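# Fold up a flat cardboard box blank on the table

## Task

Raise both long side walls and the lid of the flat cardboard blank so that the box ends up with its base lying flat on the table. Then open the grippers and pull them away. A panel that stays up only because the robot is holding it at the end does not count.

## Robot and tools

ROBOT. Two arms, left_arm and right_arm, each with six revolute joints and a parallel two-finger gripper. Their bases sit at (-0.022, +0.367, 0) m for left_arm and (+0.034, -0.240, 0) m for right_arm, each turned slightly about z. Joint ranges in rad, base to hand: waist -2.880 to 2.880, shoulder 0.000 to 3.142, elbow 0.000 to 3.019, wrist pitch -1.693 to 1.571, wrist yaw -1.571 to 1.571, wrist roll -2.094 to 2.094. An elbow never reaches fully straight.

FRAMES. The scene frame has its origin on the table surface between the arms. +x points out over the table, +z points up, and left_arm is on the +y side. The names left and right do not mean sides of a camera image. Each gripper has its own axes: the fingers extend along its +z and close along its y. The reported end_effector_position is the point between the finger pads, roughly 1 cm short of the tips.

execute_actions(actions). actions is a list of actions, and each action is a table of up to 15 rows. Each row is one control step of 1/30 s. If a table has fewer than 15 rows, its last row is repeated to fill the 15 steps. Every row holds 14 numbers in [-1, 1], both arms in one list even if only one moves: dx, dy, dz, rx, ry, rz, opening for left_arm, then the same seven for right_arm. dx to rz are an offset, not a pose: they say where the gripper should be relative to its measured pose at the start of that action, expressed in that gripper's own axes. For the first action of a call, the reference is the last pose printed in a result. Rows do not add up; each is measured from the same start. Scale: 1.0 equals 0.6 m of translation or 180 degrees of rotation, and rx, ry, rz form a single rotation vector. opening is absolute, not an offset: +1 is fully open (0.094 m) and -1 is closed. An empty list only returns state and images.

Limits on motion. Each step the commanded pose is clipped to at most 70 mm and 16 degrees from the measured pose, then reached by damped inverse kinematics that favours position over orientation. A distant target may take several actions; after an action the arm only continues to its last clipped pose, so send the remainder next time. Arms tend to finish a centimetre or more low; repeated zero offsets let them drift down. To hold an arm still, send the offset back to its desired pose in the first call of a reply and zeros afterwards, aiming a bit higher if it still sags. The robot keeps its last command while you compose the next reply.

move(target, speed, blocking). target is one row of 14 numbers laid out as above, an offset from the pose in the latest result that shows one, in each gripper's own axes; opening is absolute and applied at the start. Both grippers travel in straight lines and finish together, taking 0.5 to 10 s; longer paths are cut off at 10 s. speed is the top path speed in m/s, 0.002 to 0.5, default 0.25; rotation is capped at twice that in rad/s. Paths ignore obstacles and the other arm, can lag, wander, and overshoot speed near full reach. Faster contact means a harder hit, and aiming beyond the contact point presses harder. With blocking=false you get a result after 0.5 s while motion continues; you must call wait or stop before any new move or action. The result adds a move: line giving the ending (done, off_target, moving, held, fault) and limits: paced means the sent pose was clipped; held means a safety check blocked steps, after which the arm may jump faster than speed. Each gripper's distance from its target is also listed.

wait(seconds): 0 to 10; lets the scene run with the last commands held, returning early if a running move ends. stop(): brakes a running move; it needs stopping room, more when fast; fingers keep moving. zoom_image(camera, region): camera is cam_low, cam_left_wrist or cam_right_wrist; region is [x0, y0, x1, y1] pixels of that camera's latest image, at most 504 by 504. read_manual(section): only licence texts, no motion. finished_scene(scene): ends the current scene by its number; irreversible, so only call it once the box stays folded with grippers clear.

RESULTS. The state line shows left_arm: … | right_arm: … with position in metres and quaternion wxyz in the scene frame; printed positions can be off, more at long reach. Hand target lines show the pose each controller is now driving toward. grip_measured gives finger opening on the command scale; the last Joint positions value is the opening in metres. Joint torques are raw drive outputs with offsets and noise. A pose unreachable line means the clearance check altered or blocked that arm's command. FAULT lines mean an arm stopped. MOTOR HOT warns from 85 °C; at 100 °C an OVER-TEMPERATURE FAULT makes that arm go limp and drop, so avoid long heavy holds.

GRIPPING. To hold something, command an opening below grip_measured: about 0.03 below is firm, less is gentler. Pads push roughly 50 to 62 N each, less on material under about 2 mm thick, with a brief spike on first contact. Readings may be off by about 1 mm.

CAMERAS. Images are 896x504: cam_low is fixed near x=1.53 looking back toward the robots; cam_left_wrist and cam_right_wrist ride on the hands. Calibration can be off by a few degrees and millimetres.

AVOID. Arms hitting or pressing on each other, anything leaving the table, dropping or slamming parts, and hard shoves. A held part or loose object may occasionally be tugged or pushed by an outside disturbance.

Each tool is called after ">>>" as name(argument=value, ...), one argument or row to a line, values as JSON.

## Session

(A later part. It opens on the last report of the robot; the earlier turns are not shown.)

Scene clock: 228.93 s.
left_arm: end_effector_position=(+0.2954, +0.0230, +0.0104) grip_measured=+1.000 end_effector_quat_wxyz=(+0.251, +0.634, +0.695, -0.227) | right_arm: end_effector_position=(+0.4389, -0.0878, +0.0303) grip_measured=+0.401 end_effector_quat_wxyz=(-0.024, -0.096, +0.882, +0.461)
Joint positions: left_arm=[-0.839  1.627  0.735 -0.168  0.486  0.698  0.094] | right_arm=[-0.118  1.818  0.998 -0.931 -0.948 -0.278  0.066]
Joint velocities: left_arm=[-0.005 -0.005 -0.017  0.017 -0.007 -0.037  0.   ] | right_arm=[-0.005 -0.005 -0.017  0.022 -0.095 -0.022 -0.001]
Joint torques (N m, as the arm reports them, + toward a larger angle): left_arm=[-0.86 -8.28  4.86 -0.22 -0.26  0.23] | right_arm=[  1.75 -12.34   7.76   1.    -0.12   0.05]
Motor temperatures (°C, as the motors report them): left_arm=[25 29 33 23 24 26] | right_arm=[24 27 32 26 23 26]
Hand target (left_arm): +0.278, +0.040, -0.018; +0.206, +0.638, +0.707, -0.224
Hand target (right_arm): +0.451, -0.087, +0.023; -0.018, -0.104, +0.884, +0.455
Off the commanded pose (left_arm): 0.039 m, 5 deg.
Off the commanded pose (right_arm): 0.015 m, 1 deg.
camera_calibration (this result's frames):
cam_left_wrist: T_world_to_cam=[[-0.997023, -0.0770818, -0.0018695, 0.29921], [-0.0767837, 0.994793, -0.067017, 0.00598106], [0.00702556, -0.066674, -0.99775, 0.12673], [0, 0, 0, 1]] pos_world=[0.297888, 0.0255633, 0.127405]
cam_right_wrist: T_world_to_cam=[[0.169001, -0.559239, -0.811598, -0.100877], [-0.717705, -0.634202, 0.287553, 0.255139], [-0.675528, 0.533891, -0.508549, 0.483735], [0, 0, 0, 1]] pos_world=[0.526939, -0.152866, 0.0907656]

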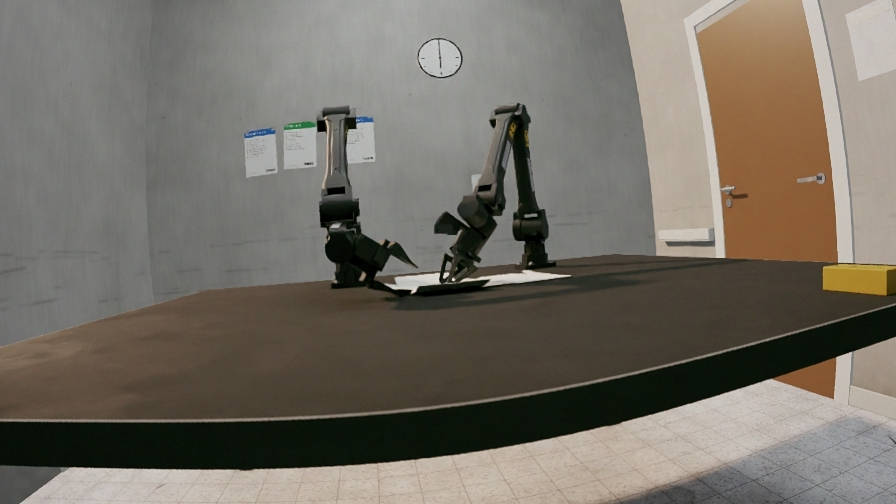

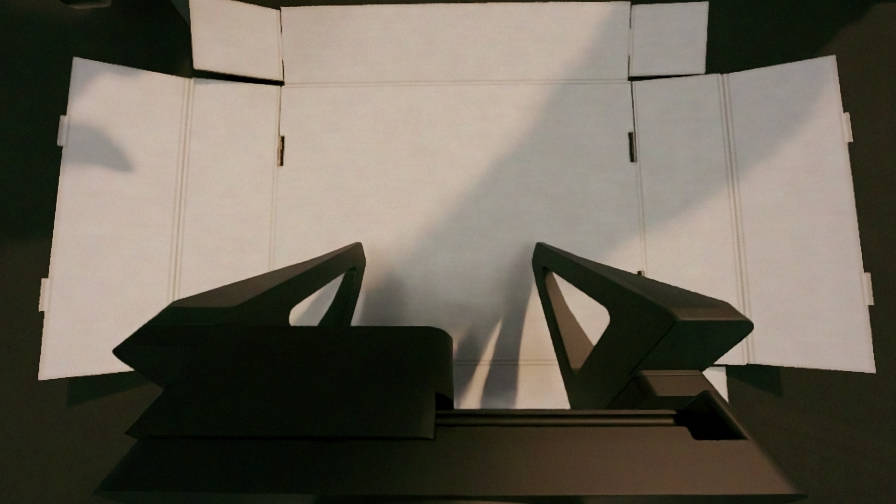

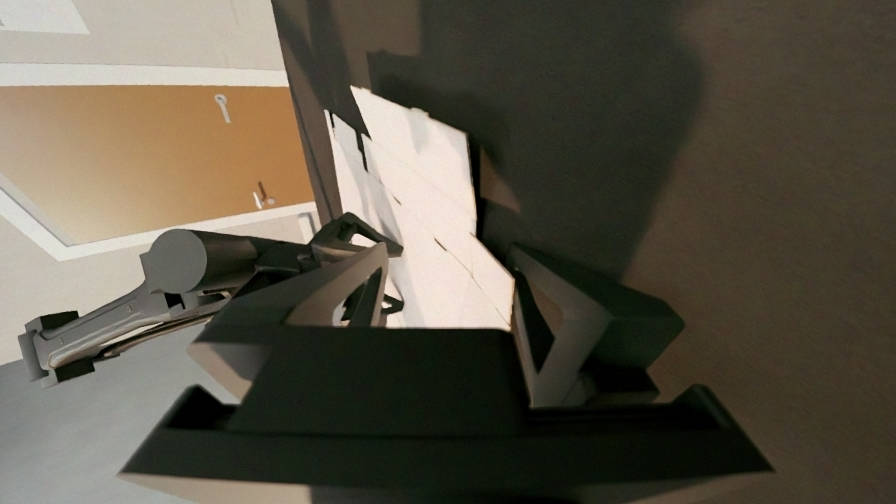

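>>> execute_actions(
  actions=[
    [[0.054,-0.026,0.017,0.018,0.023,-0.006,1,-0.013,-0.0109,0.0057,0,0,0,0.4],[0.054,-0.026,0.017,0.018,0.023,-0.006,1,-0.007,-0.0103,0.006,0,0,0,0.4],[0.054,-0.026,0.017,0.018,0.023,-0.006,1,-0.001,-0.0097,0.0064,0,0,0,0.4],[0.054,-0.026,0.017,0.018,0.023,-0.006,1,0.006,-0.0091,0.0068,0,0,0,0.4],[0.054,-0.026,0.017,0.018,0.023,-0.006,1,0.012,-0.0085,0.0071,0,0,0,0.4],[0.054,-0.026,0.017,0.018,0.023,-0.006,1,0.018,-0.0079,0.0075,0,0,0,0.4],[0.054,-0.026,0.017,0.018,0.023,-0.006,1,0.024,-0.0073,0.0079,0,0,0,0.4],[0.054,-0.026,0.017,0.018,0.023,-0.006,1,0.030,-0.0067,0.0082,0,0,0,0.4],[0.054,-0.026,0.017,0.018,0.023,-0.006,1,0.037,-0.0061,0.0086,0,0,0,0.4],[0.054,-0.026,0.017,0.018,0.023,-0.006,1,0.043,-0.0055,0.009,0,0,0,0.4],[0.054,-0.026,0.017,0.018,0.023,-0.006,1,0.049,-0.0049,0.0093,0,0,0,0.4],[0.054,-0.026,0.017,0.018,0.023,-0.006,1,0.055,-0.0043,0.0097,0,0,0,0.4],[0.054,-0.026,0.017,0.018,0.023,-0.006,1,0.061,-0.0037,0.0101,0,0,0,0.4],[0.054,-0.026,0.017,0.018,0.023,-0.006,1,0.068,-0.0031,0.0104,0,0,0,0.4],[0.054,-0.026,0.017,0.018,0.023,-0.006,1,0.074,-0.0025,0.0108,0,0,0,0.4]],
  ],
)

>>> wait(
  seconds=0.3,
)

Scene clock: 251.53 s.
left_arm: end_effector_position=(+0.2930, +0.0235, +0.0103) grip_measured=+1.000 end_effector_quat_wxyz=(+0.248, +0.639, +0.691, -0.230) | right_arm: end_effector_position=(+0.4107, -0.0876, +0.0301) grip_measured=+0.401 end_effector_quat_wxyz=(-0.020, -0.097, +0.878, +0.468)
Joint positions: left_arm=[-0.839  1.626  0.735 -0.178  0.494  0.711  0.094] | right_arm=[-0.119  1.767  0.908 -0.889 -0.963 -0.281  0.066]
Joint velocities: left_arm=[-0.005 -0.005 -0.017 -0.037  0.037  0.022  0.   ] | right_arm=[-0.024 -0.23  -0.335  0.125 -0.007 -0.037 -0.001]
Joint torques (N m, as the arm reports them, + toward a larger angle): left_arm=[-0.63 -8.68  5.07 -0.42 -0.34  0.26] | right_arm=[  1.17 -13.9    3.27   0.72   0.04   0.06]
Motor temperatures (°C, as the motors report them): left_arm=[25 29 33 23 24 26] | right_arm=[24 27 32 26 23 26]
Hand target (left_arm): +0.278, +0.041, -0.016; +0.206, +0.643, +0.703, -0.226
Hand target (right_arm): +0.395, -0.091, +0.023; -0.025, -0.097, +0.882, +0.461
Off the commanded pose (left_arm): 0.036 m, 5 deg.
Off the commanded pose (right_arm): 0.018 m, 1 deg.
camera_calibration (this result's frames):
cam_left_wrist: T_world_to_cam=[[-0.997993, -0.0633109, 0.00113307, 0.296822], [-0.0632472, 0.995807, -0.0660894, 0.0013027], [0.00305586, -0.0660285, -0.997813, 0.127871], [0, 0, 0, 1]] pos_world=[0.295918, 0.0259379, 0.127341]
cam_right_wrist: T_world_to_cam=[[0.171905, -0.546668, -0.819514, -0.0959608], [-0.720514, -0.637082, 0.273836, 0.236345], [-0.671795, 0.543397, -0.503399, 0.463597], [0, 0, 0, 1]] pos_world=[0.498228, -0.153805, 0.0900136]

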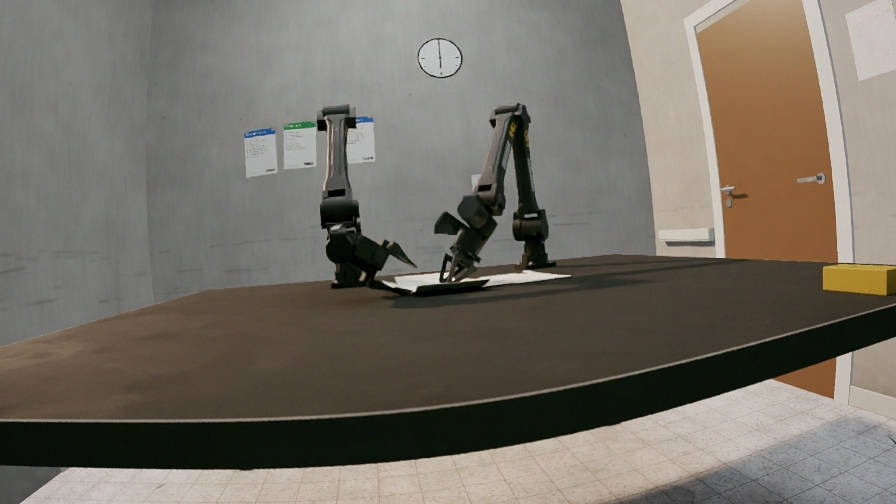

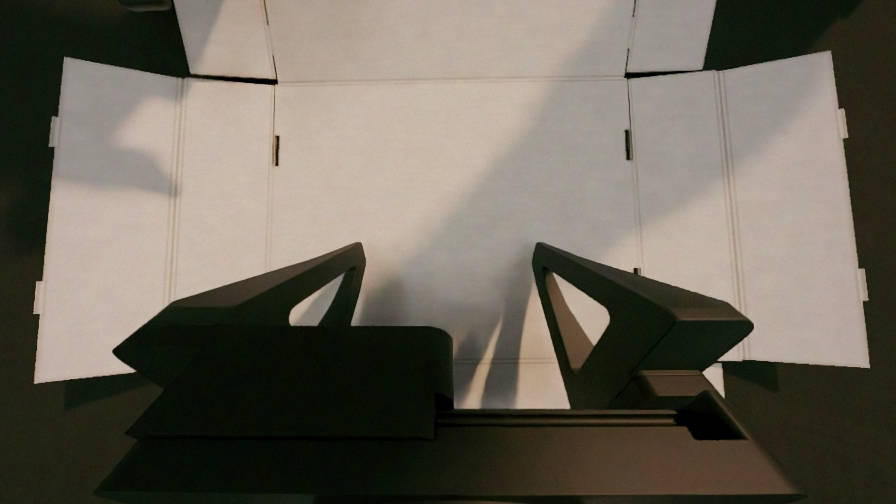

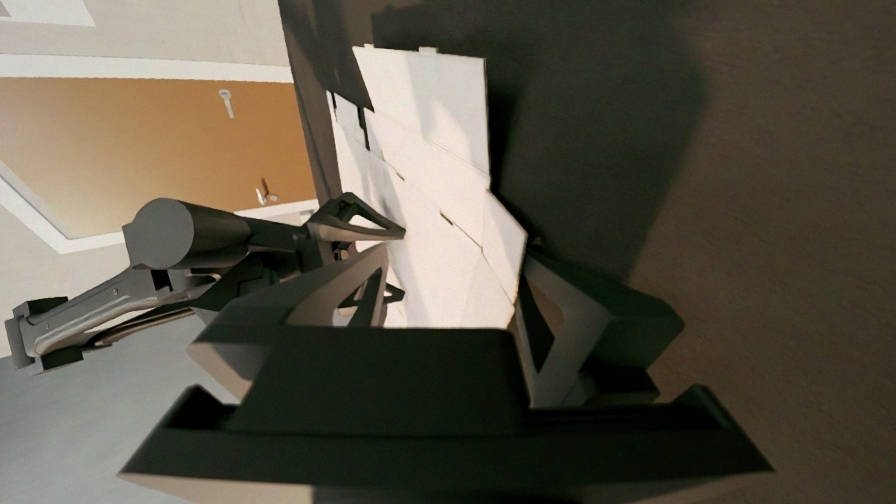

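Scene clock: 251.83 s.
left_arm: end_effector_position=(+0.2923, +0.0237, +0.0103) grip_measured=+1.000 end_effector_quat_wxyz=(+0.247, +0.640, +0.690, -0.230) | right_arm: end_effector_position=(+0.4025, -0.0886, +0.0301) grip_measured=+0.401 end_effector_quat_wxyz=(-0.021, -0.096, +0.878, +0.468)
Joint positions: left_arm=[-0.839  1.626  0.735 -0.181  0.497  0.715  0.094] | right_arm=[-0.121  1.752  0.885 -0.885 -0.963 -0.283  0.066]
Joint velocities: left_arm=[-0.005 -0.015 -0.012  0.007  0.022  0.022  0.   ] | right_arm=[-0.015  0.015 -0.002 -0.002 -0.037 -0.051  0.   ]
Joint torques (N m, as the arm reports them, + toward a larger angle): left_arm=[-0.68 -8.71  5.12 -0.16 -0.33  0.23] | right_arm=[  1.24 -13.39   3.58   0.82   0.04   0.  ]
Motor temperatures (°C, as the motors report them): left_arm=[25 29 33 23 24 26] | right_arm=[24 27 32 26 23 26]
Hand target (left_arm): +0.278, +0.041, -0.016; +0.205, +0.642, +0.703, -0.226
Hand target (right_arm): +0.395, -0.091, +0.023; -0.025, -0.097, +0.882, +0.461
Off the commanded pose (left_arm): 0.036 m, 5 deg.
Off the commanded pose (right_arm): 0.011 m, 1 deg.
wait: 0.30 s; at rest by 0.27 s
camera_calibration (this result's frames):
cam_left_wrist: T_world_to_cam=[[-0.998222, -0.0595698, 0.00228268, 0.296072], [-0.0595908, 0.99605, -0.0658323, 0.0000629951], [0.00164796, -0.0658512, -0.997828, 0.12829], [0, 0, 0, 1]] pos_world=[0.295338, 0.0260223, 0.12734]
cam_right_wrist: T_world_to_cam=[[0.169022, -0.547021, -0.819878, -0.0939669], [-0.720176, -0.636455, 0.276173, 0.229695], [-0.672888, 0.543777, -0.501526, 0.459096], [0, 0, 0, 1]] pos_world=[0.490224, -0.154857, 0.0897718]

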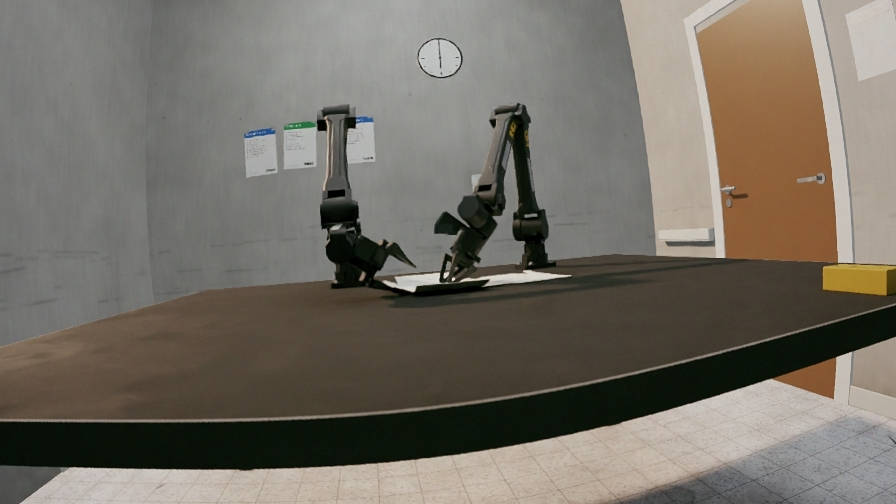

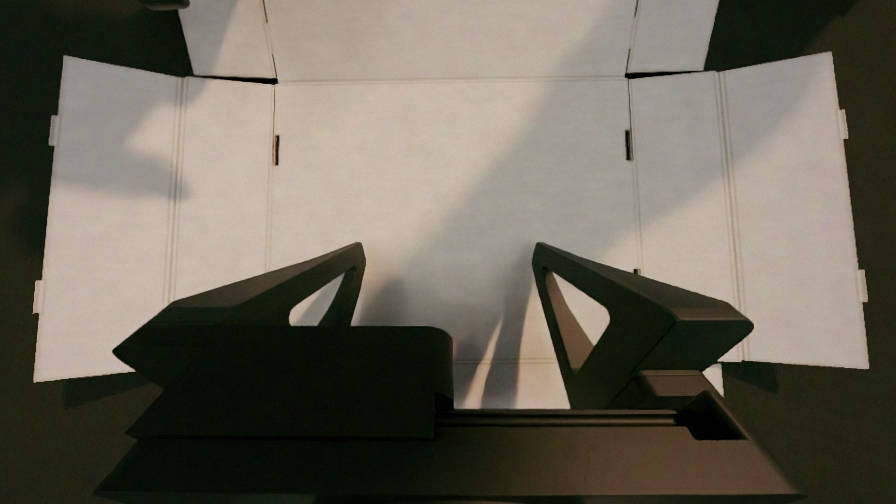

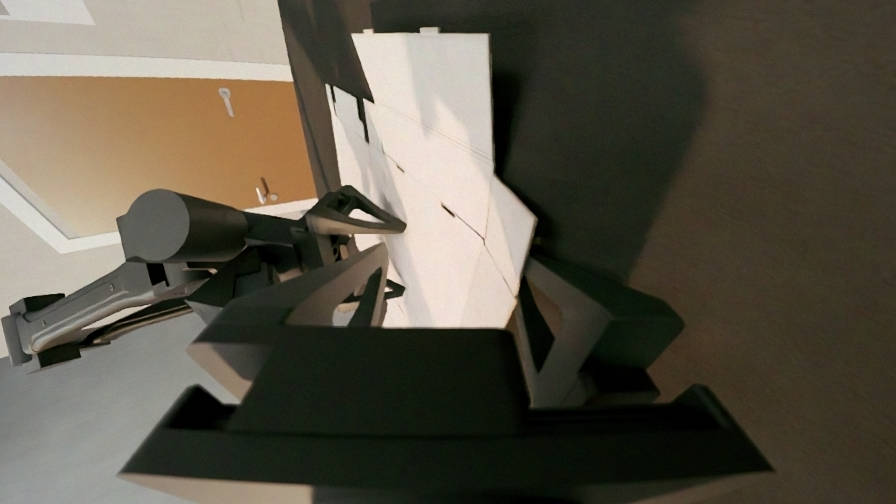

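>>> execute_actions(
  actions=[
    [[0.049,-0.016,0.016,0.014,0.022,-0.01,1,0.019,-0.0093,0.0054,0,-0.001,0.0007,0.4],[0.049,-0.016,0.016,0.014,0.022,-0.01,1,0.0246,-0.0089,0.0056,0,-0.002,0.0013,0.4],[0.049,-0.016,0.016,0.014,0.022,-0.01,1,0.0302,-0.0084,0.0059,0,-0.003,0.002,0.4],[0.049,-0.016,0.016,0.014,0.022,-0.01,1,0.0358,-0.0079,0.0061,0,-0.0037,0.0026,0.4],[0.049,-0.016,0.016,0.014,0.022,-0.01,1,0.0413,-0.0075,0.0063,0,-0.0047,0.0033,0.4],[0.049,-0.016,0.016,0.014,0.022,-0.01,1,0.0469,-0.007,0.0065,0,-0.0056,0.0039,0.4],[0.049,-0.016,0.016,0.014,0.022,-0.01,1,0.0525,-0.0065,0.0067,0,-0.0065,0.0046,0.4],[0.049,-0.016,0.016,0.014,0.022,-0.01,1,0.058,-0.0061,0.007,0,-0.0075,0.0052,0.4],[0.049,-0.016,0.016,0.014,0.022,-0.01,1,0.0636,-0.0056,0.0072,0,-0.0084,0.0059,0.4],[0.049,-0.016,0.016,0.014,0.022,-0.01,1,0.0692,-0.0051,0.0074,0,-0.0093,0.0065,0.4],[0.049,-0.016,0.016,0.014,0.022,-0.01,1,0.0747,-0.0047,0.0076,0,-0.0103,0.0072,0.4],[0.049,-0.016,0.016,0.014,0.022,-0.01,1,0.0803,-0.0042,0.0078,0,-0.0112,0.0078,0.4],[0.049,-0.016,0.016,0.014,0.022,-0.01,1,0.0859,-0.0037,0.0081,0,-0.0121,0.0085,0.4],[0.049,-0.016,0.016,0.014,0.022,-0.01,1,0.0914,-0.0033,0.0083,0,-0.0131,0.0091,0.4],[0.049,-0.016,0.016,0.014,0.022,-0.01,1,0.097,-0.0028,0.0085,0,-0.014,0.0098,0.4]],
    [[0.049,-0.016,0.016,0.014,0.022,-0.01,1,0.0333,-0.0091,0.0047,0,-0.005,0.0037,0.4],[0.049,-0.016,0.016,0.014,0.022,-0.01,1,0.0389,-0.0088,0.0048,0,-0.006,0.0043,0.4],[0.049,-0.016,0.016,0.014,0.022,-0.01,1,0.0445,-0.0084,0.0048,0,-0.007,0.005,0.4],[0.049,-0.016,0.016,0.014,0.022,-0.01,1,0.05,-0.0081,0.0049,0,-0.0077,0.0057,0.4],[0.049,-0.016,0.016,0.014,0.022,-0.01,1,0.0556,-0.0077,0.0049,0,-0.0087,0.0063,0.4],[0.049,-0.016,0.016,0.014,0.022,-0.01,1,0.0612,-0.0074,0.0049,0,-0.0096,0.007,0.4],[0.049,-0.016,0.016,0.014,0.022,-0.01,1,0.0668,-0.007,0.005,0,-0.0105,0.0077,0.4],[0.049,-0.016,0.016,0.014,0.022,-0.01,1,0.0724,-0.0067,0.005,0,-0.0115,0.0083,0.4],[0.049,-0.016,0.016,0.014,0.022,-0.01,1,0.078,-0.0063,0.0051,0,-0.0124,0.009,0.4],[0.049,-0.016,0.016,0.014,0.022,-0.01,1,0.0836,-0.006,0.0051,0,-0.0133,0.0097,0.4],[0.049,-0.016,0.016,0.014,0.022,-0.01,1,0.0892,-0.0056,0.0051,0,-0.0143,0.0103,0.4],[0.049,-0.016,0.016,0.014,0.022,-0.01,1,0.0947,-0.0053,0.0052,0,-0.0152,0.011,0.4],[0.049,-0.016,0.016,0.014,0.022,-0.01,1,0.1003,-0.0049,0.0052,0,-0.0161,0.0117,0.4],[0.049,-0.016,0.016,0.014,0.022,-0.01,1,0.105,-0.0046,0.0053,0,-0.0171,0.0123,0.4],[0.049,-0.016,0.016,0.014,0.022,-0.01,1,0.109,-0.0042,0.0053,0,-0.018,0.013,0.4]],
  ],
)

>>> wait(
  seconds=0.3,
)

Scene clock: 293.10 s.
left_arm: end_effector_position=(+0.2910, +0.0241, +0.0104) grip_measured=+1.000 end_effector_quat_wxyz=(+0.242, +0.646, +0.687, -0.230) | right_arm: end_effector_position=(+0.3146, -0.0970, +0.0304) grip_measured=+0.401 end_effector_quat_wxyz=(+0.033, -0.081, +0.869, +0.488)
Joint positions: left_arm=[-0.839  1.626  0.741 -0.201  0.499  0.732  0.094] | right_arm=[-0.161  1.535  0.554 -0.648 -1.02  -0.229  0.066]
Joint velocities: left_arm=[-0.024 -0.005  0.012  0.007 -0.007 -0.007  0.   ] | right_arm=[-0.054 -0.239 -0.276  0.149  0.007  0.125 -0.   ]
Joint torques (N m, as the arm reports them, + toward a larger angle): left_arm=[-0.16 -8.59  5.73 -0.24 -0.26  0.16] | right_arm=[ 1.29 -8.26  2.41  0.76  0.29  0.26]
Motor temperatures (°C, as the motors report them): left_arm=[25 29 33 23 24 26] | right_arm=[24 27 30 26 22 26]
Hand target (left_arm): +0.280, +0.040, -0.014; +0.203, +0.645, +0.701, -0.227
Hand target (right_arm): +0.297, -0.100, +0.020; +0.016, -0.059, +0.875, +0.480
Off the commanded pose (left_arm): 0.032 m, 5 deg.
Off the commanded pose (right_arm): 0.021 m, 3 deg.
camera_calibration (this result's frames):
cam_left_wrist: T_world_to_cam=[[-0.998976, -0.0450609, 0.00399096, 0.294688], [-0.0452169, 0.997284, -0.0581314, -0.00475946], [-0.00136067, -0.0582524, -0.998301, 0.129053], [0, 0, 0, 1]] pos_world=[0.294347, 0.0255431, 0.127381]
cam_right_wrist: T_world_to_cam=[[0.193685, -0.51603, -0.834386, -0.0877545], [-0.784803, -0.591846, 0.183854, 0.188398], [-0.588702, 0.619219, -0.519613, 0.38597], [0, 0, 0, 1]] pos_world=[0.392073, -0.172781, 0.0926961]

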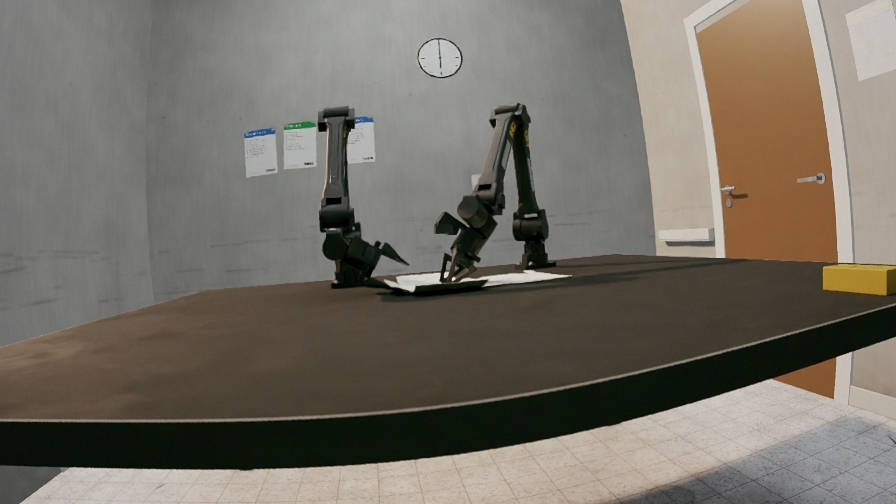

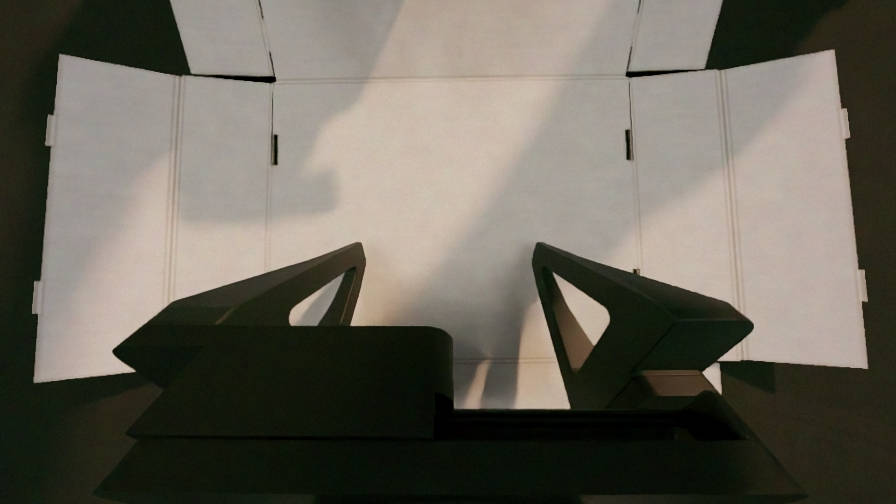

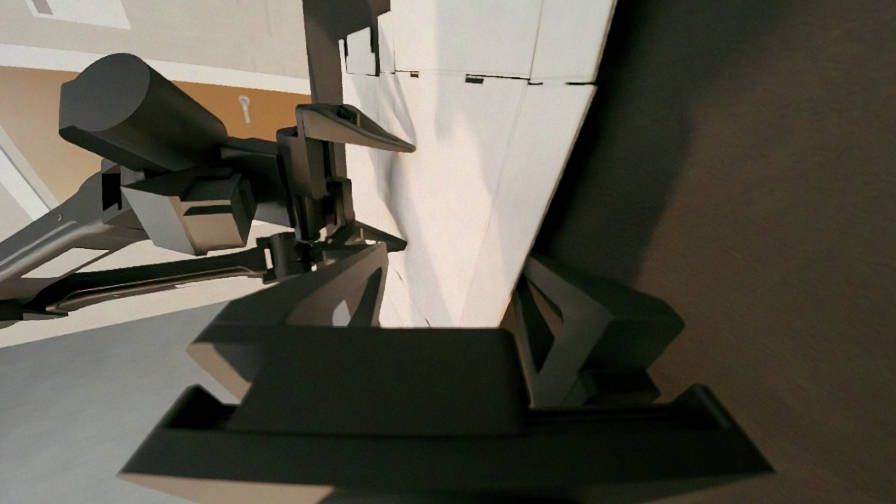

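Scene clock: 293.40 s.
left_arm: end_effector_position=(+0.2910, +0.0241, +0.0104) grip_measured=+1.000 end_effector_quat_wxyz=(+0.242, +0.646, +0.687, -0.230) | right_arm: end_effector_position=(+0.3087, -0.0977, +0.0305) grip_measured=+0.400 end_effector_quat_wxyz=(+0.033, -0.075, +0.869, +0.488)
Joint positions: left_arm=[-0.839  1.626  0.741 -0.201  0.499  0.732  0.094] | right_arm=[-0.164  1.519  0.535 -0.639 -1.02  -0.215  0.066]
Joint velocities: left_arm=[-0.005 -0.005  0.007 -0.007 -0.022 -0.066  0.   ] | right_arm=[ 0.005 -0.005 -0.002  0.012  0.022 -0.022 -0.001]
Joint torques (N m, as the arm reports them, + toward a larger angle): left_arm=[-0.3  -8.28  5.79 -0.16 -0.24  0.15] | right_arm=[ 1.3  -7.9   2.55  0.9   0.28  0.24]
Motor temperatures (°C, as the motors report them): left_arm=[25 29 33 23 24 26] | right_arm=[24 27 30 26 22 26]
Hand target (left_arm): +0.280, +0.040, -0.014; +0.203, +0.645, +0.701, -0.227
Hand target (right_arm): +0.297, -0.100, +0.020; +0.017, -0.060, +0.875, +0.480
Off the commanded pose (left_arm): 0.032 m, 5 deg.
Off the commanded pose (right_arm): 0.016 m, 3 deg.
wait: 0.30 s; at rest by 0.23 s
camera_calibration (this result's frames):
cam_left_wrist: T_world_to_cam=[[-0.998976, -0.0450609, 0.00399096, 0.294688], [-0.0452169, 0.997284, -0.0581314, -0.00475946], [-0.00136067, -0.0582524, -0.998301, 0.129053], [0, 0, 0, 1]] pos_world=[0.294347, 0.0255431, 0.127381]
cam_right_wrist: T_world_to_cam=[[0.183018, -0.517953, -0.835601, -0.083783], [-0.789767, -0.583632, 0.188789, 0.185557], [-0.585467, 0.625379, -0.515878, 0.382538], [0, 0, 0, 1]] pos_world=[0.385844, -0.17433, 0.0923024]

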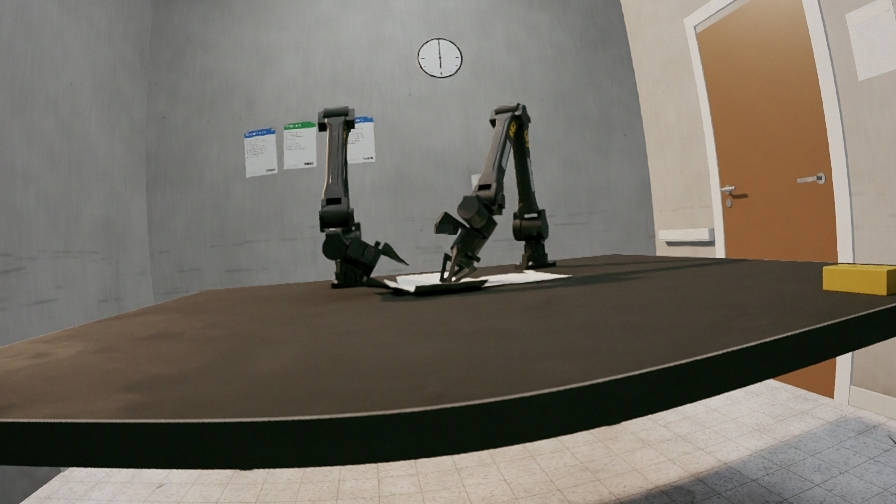

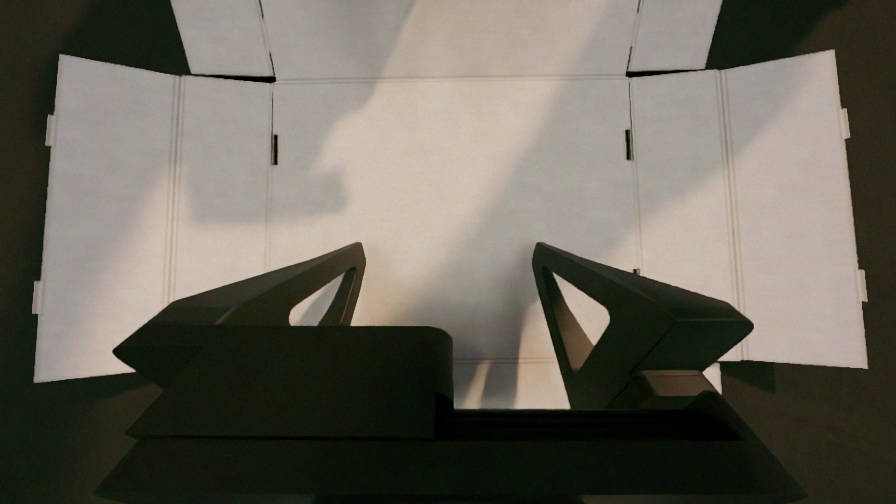

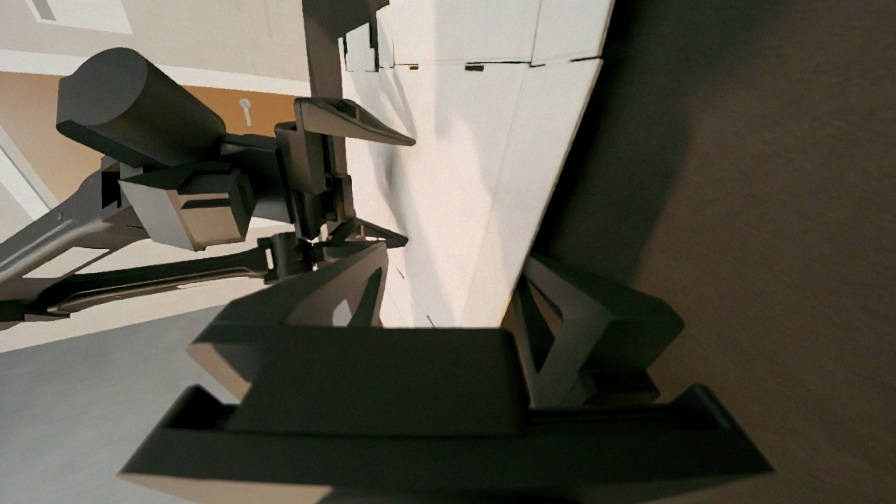

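>>> execute_actions(
  actions=[
    [[0.049,-0.014,0.016,0.012,0.022,-0.011,1,0.0207,-0.0113,0.0034,0.008,0.001,0.013,0.35],[0.049,-0.014,0.016,0.012,0.022,-0.011,1,0.0195,-0.0089,0.0008,0.0105,0.0027,0.015,0.3],[0.049,-0.014,0.016,0.012,0.022,-0.011,1,0.0182,-0.0065,-0.0018,0.013,0.004,0.017,0.25],[0.049,-0.014,0.016,0.012,0.022,-0.011,1,0.0169,-0.0041,-0.0045,0.016,0.0055,0.0185,0.2],[0.049,-0.014,0.016,0.012,0.022,-0.011,1,0.0157,-0.0017,-0.0071,0.0187,0.0068,0.02,0.16],[0.049,-0.014,0.016,0.012,0.022,-0.011,1,0.0144,0.0007,-0.0097,0.0214,0.0082,0.022,0.11],[0.049,-0.014,0.016,0.012,0.022,-0.011,1,0.0131,0.0031,-0.0123,0.024,0.0096,0.0234,0.07],[0.049,-0.014,0.016,0.012,0.022,-0.011,1,0.0119,0.0055,-0.0149,0.027,0.011,0.025,0.02],[0.049,-0.014,0.016,0.012,0.022,-0.011,1,0.0106,0.0079,-0.0175,0.0296,0.0123,0.0267,-0.03],[0.049,-0.014,0.016,0.012,0.022,-0.011,1,0.0093,0.0103,-0.0201,0.0323,0.0137,0.0283,-0.07],[0.049,-0.014,0.016,0.012,0.022,-0.011,1,0.0081,0.0127,-0.0227,0.035,0.015,0.03,-0.12],[0.049,-0.014,0.016,0.012,0.022,-0.011,1,0.0068,0.0151,-0.0254,0.0378,0.0164,0.0316,-0.16],[0.049,-0.014,0.016,0.012,0.022,-0.011,1,0.0055,0.0175,-0.028,0.0405,0.0178,0.0332,-0.21],[0.049,-0.014,0.016,0.012,0.022,-0.011,1,0.0043,0.0199,-0.0306,0.0433,0.0191,0.0349,-0.25],[0.049,-0.014,0.016,0.012,0.022,-0.011,1,0.003,0.0223,-0.0332,0.046,0.0205,0.0365,-0.3]],
  ],
)

>>> wait(
  seconds=0.3,
)

>>> zoom_image(
  camera="cam_low",
  region=[320, 200, 520, 312],
)

Scene clock: 352.30 s.
left_arm: end_effector_position=(+0.2908, +0.0243, +0.0103) grip_measured=+1.000 end_effector_quat_wxyz=(+0.241, +0.647, +0.686, -0.230) | right_arm: end_effector_position=(+0.2867, -0.1113, +0.0295) grip_measured=-0.276 end_effector_quat_wxyz=(-0.027, -0.035, +0.903, +0.427)
Joint positions: left_arm=[-0.839  1.626  0.743 -0.206  0.499  0.737  0.094] | right_arm=[-0.162  1.45   0.535 -0.791 -0.875 -0.153  0.034]
Joint velocities: left_arm=[-0.005 -0.005  0.002  0.012 -0.051 -0.007  0.   ] | right_arm=[ 0.044 -0.2    0.071 -0.462  0.198  0.095 -0.047]
Joint torques (N m, as the arm reports them, + toward a larger angle): left_arm=[-0.37 -8.5   5.8  -0.24 -0.46  0.16] | right_arm=[  2.62 -10.46   8.74   0.16  -0.81   0.2 ]
Motor temperatures (°C, as the motors report them): left_arm=[25 29 33 23 23 26] | right_arm=[24 26 29 26 23 26]
Hand target (left_arm): +0.281, +0.041, -0.014; +0.202, +0.646, +0.701, -0.225
Hand target (right_arm): +0.304, -0.108, +0.051; -0.016, -0.038, +0.905, +0.423
Off the commanded pose (left_arm): 0.032 m, 5 deg.
Off the commanded pose (right_arm): 0.029 m, 1 deg.
camera_calibration (this result's frames):
cam_left_wrist: T_world_to_cam=[[-0.999143, -0.0412188, 0.00380224, 0.294408], [-0.0413666, 0.997593, -0.0556597, -0.00611198], [-0.00149886, -0.0557693, -0.998443, 0.129017], [0, 0, 0, 1]] pos_world=[0.294096, 0.0254276, 0.127357]
cam_right_wrist: T_world_to_cam=[[0.0617427, -0.637937, -0.76761, -0.0682846], [-0.762471, -0.526433, 0.376173, 0.153403], [-0.64407, 0.562054, -0.518912, 0.387467], [0, 0, 0, 1]] pos_world=[0.370738, -0.180582, 0.0909391]

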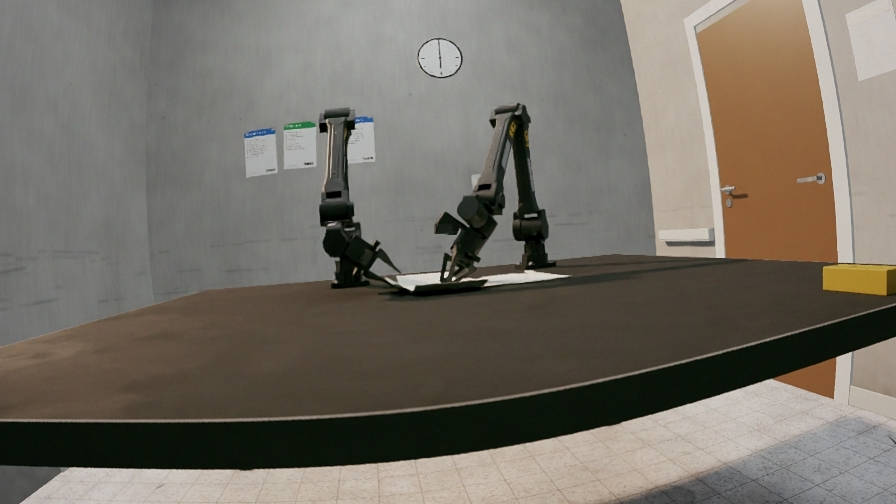

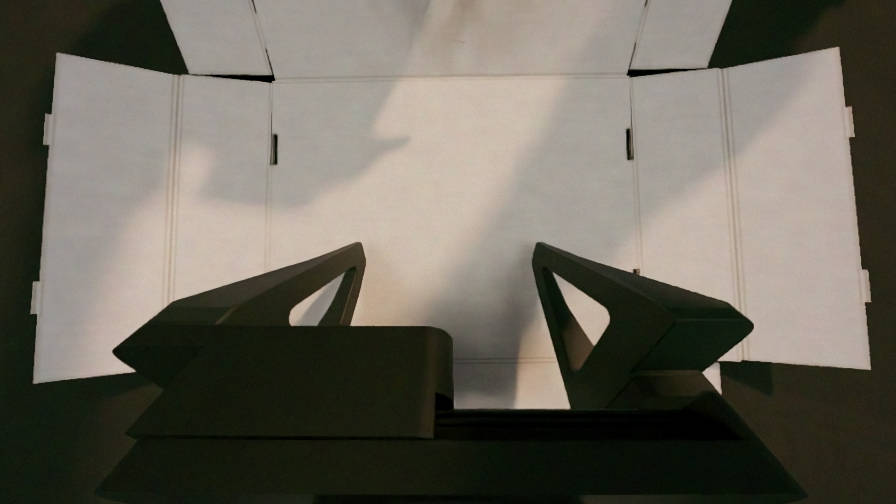

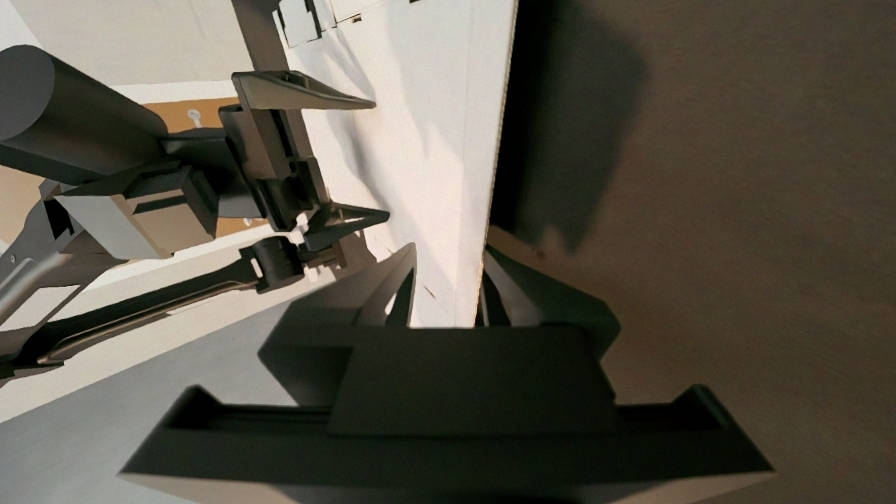

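Scene clock: 352.60 s.
left_arm: end_effector_position=(+0.2908, +0.0243, +0.0103) grip_measured=+1.000 end_effector_quat_wxyz=(+0.241, +0.647, +0.686, -0.230) | right_arm: end_effector_position=(+0.2861, -0.1108, +0.0345) grip_measured=-0.298 end_effector_quat_wxyz=(-0.034, -0.031, +0.905, +0.423)
Joint positions: left_arm=[-0.839  1.626  0.743 -0.206  0.499  0.737  0.094] | right_arm=[-0.156  1.434  0.543 -0.82  -0.867 -0.138  0.033]
Joint velocities: left_arm=[-0.015 -0.005 -0.012  0.012  0.051 -0.007  0.   ] | right_arm=[-0.015  0.005  0.012 -0.007  0.066  0.022 -0.001]
Joint torques (N m, as the arm reports them, + toward a larger angle): left_arm=[-0.12 -8.52  5.75 -0.13 -0.44  0.14] | right_arm=[  2.   -10.13   8.54  -0.09  -0.78   0.22]
Motor temperatures (°C, as the motors report them): left_arm=[25 29 33 23 23 26] | right_arm=[24 26 29 26 23 26]
Hand target (left_arm): +0.281, +0.041, -0.014; +0.202, +0.646, +0.701, -0.225
Hand target (right_arm): +0.304, -0.108, +0.051; -0.016, -0.038, +0.905, +0.423
Off the commanded pose (left_arm): 0.032 m, 5 deg.
Off the commanded pose (right_arm): 0.026 m, 2 deg.
wait: 0.30 s; at rest by 0.27 s
camera_calibration (this result's frames):
cam_left_wrist: T_world_to_cam=[[-0.999143, -0.0412188, 0.00380224, 0.294408], [-0.0413666, 0.997593, -0.0556597, -0.00611198], [-0.00149886, -0.0557693, -0.998443, 0.129017], [0, 0, 0, 1]] pos_world=[0.294096, 0.0254276, 0.127357]
cam_right_wrist: T_world_to_cam=[[0.0478839, -0.645305, -0.762423, -0.0611028], [-0.757502, -0.520995, 0.393389, 0.149916], [-0.651075, 0.558699, -0.513767, 0.390843], [0, 0, 0, 1]] pos_world=[0.370955, -0.179688, 0.0952407]

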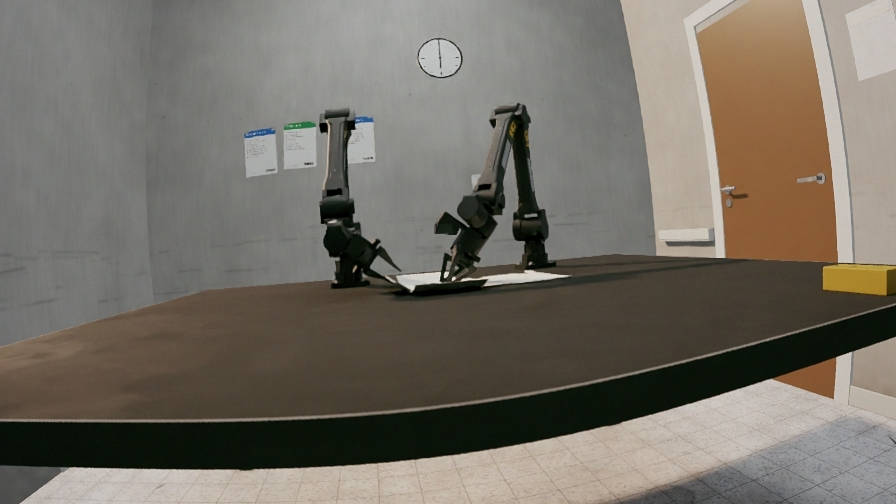

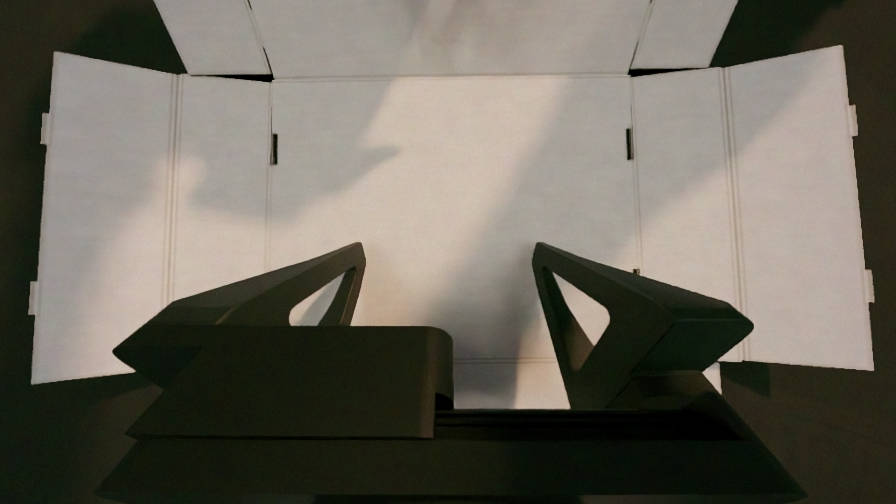

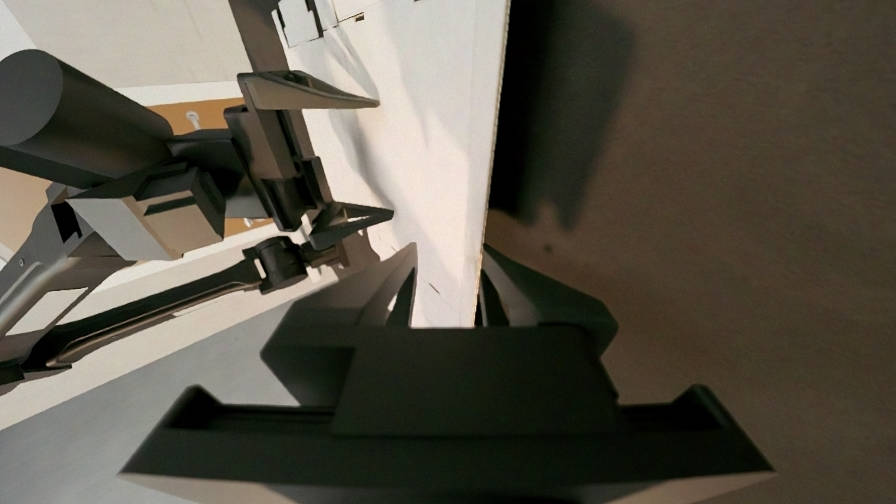

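Region (320, 200, 520, 312) of cam_low's 896x504 image, scaled by 2.520, with more detail than that image has; it fills the top 282 rows of this view, and the rest is white.

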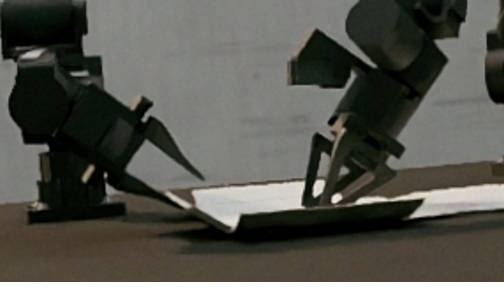

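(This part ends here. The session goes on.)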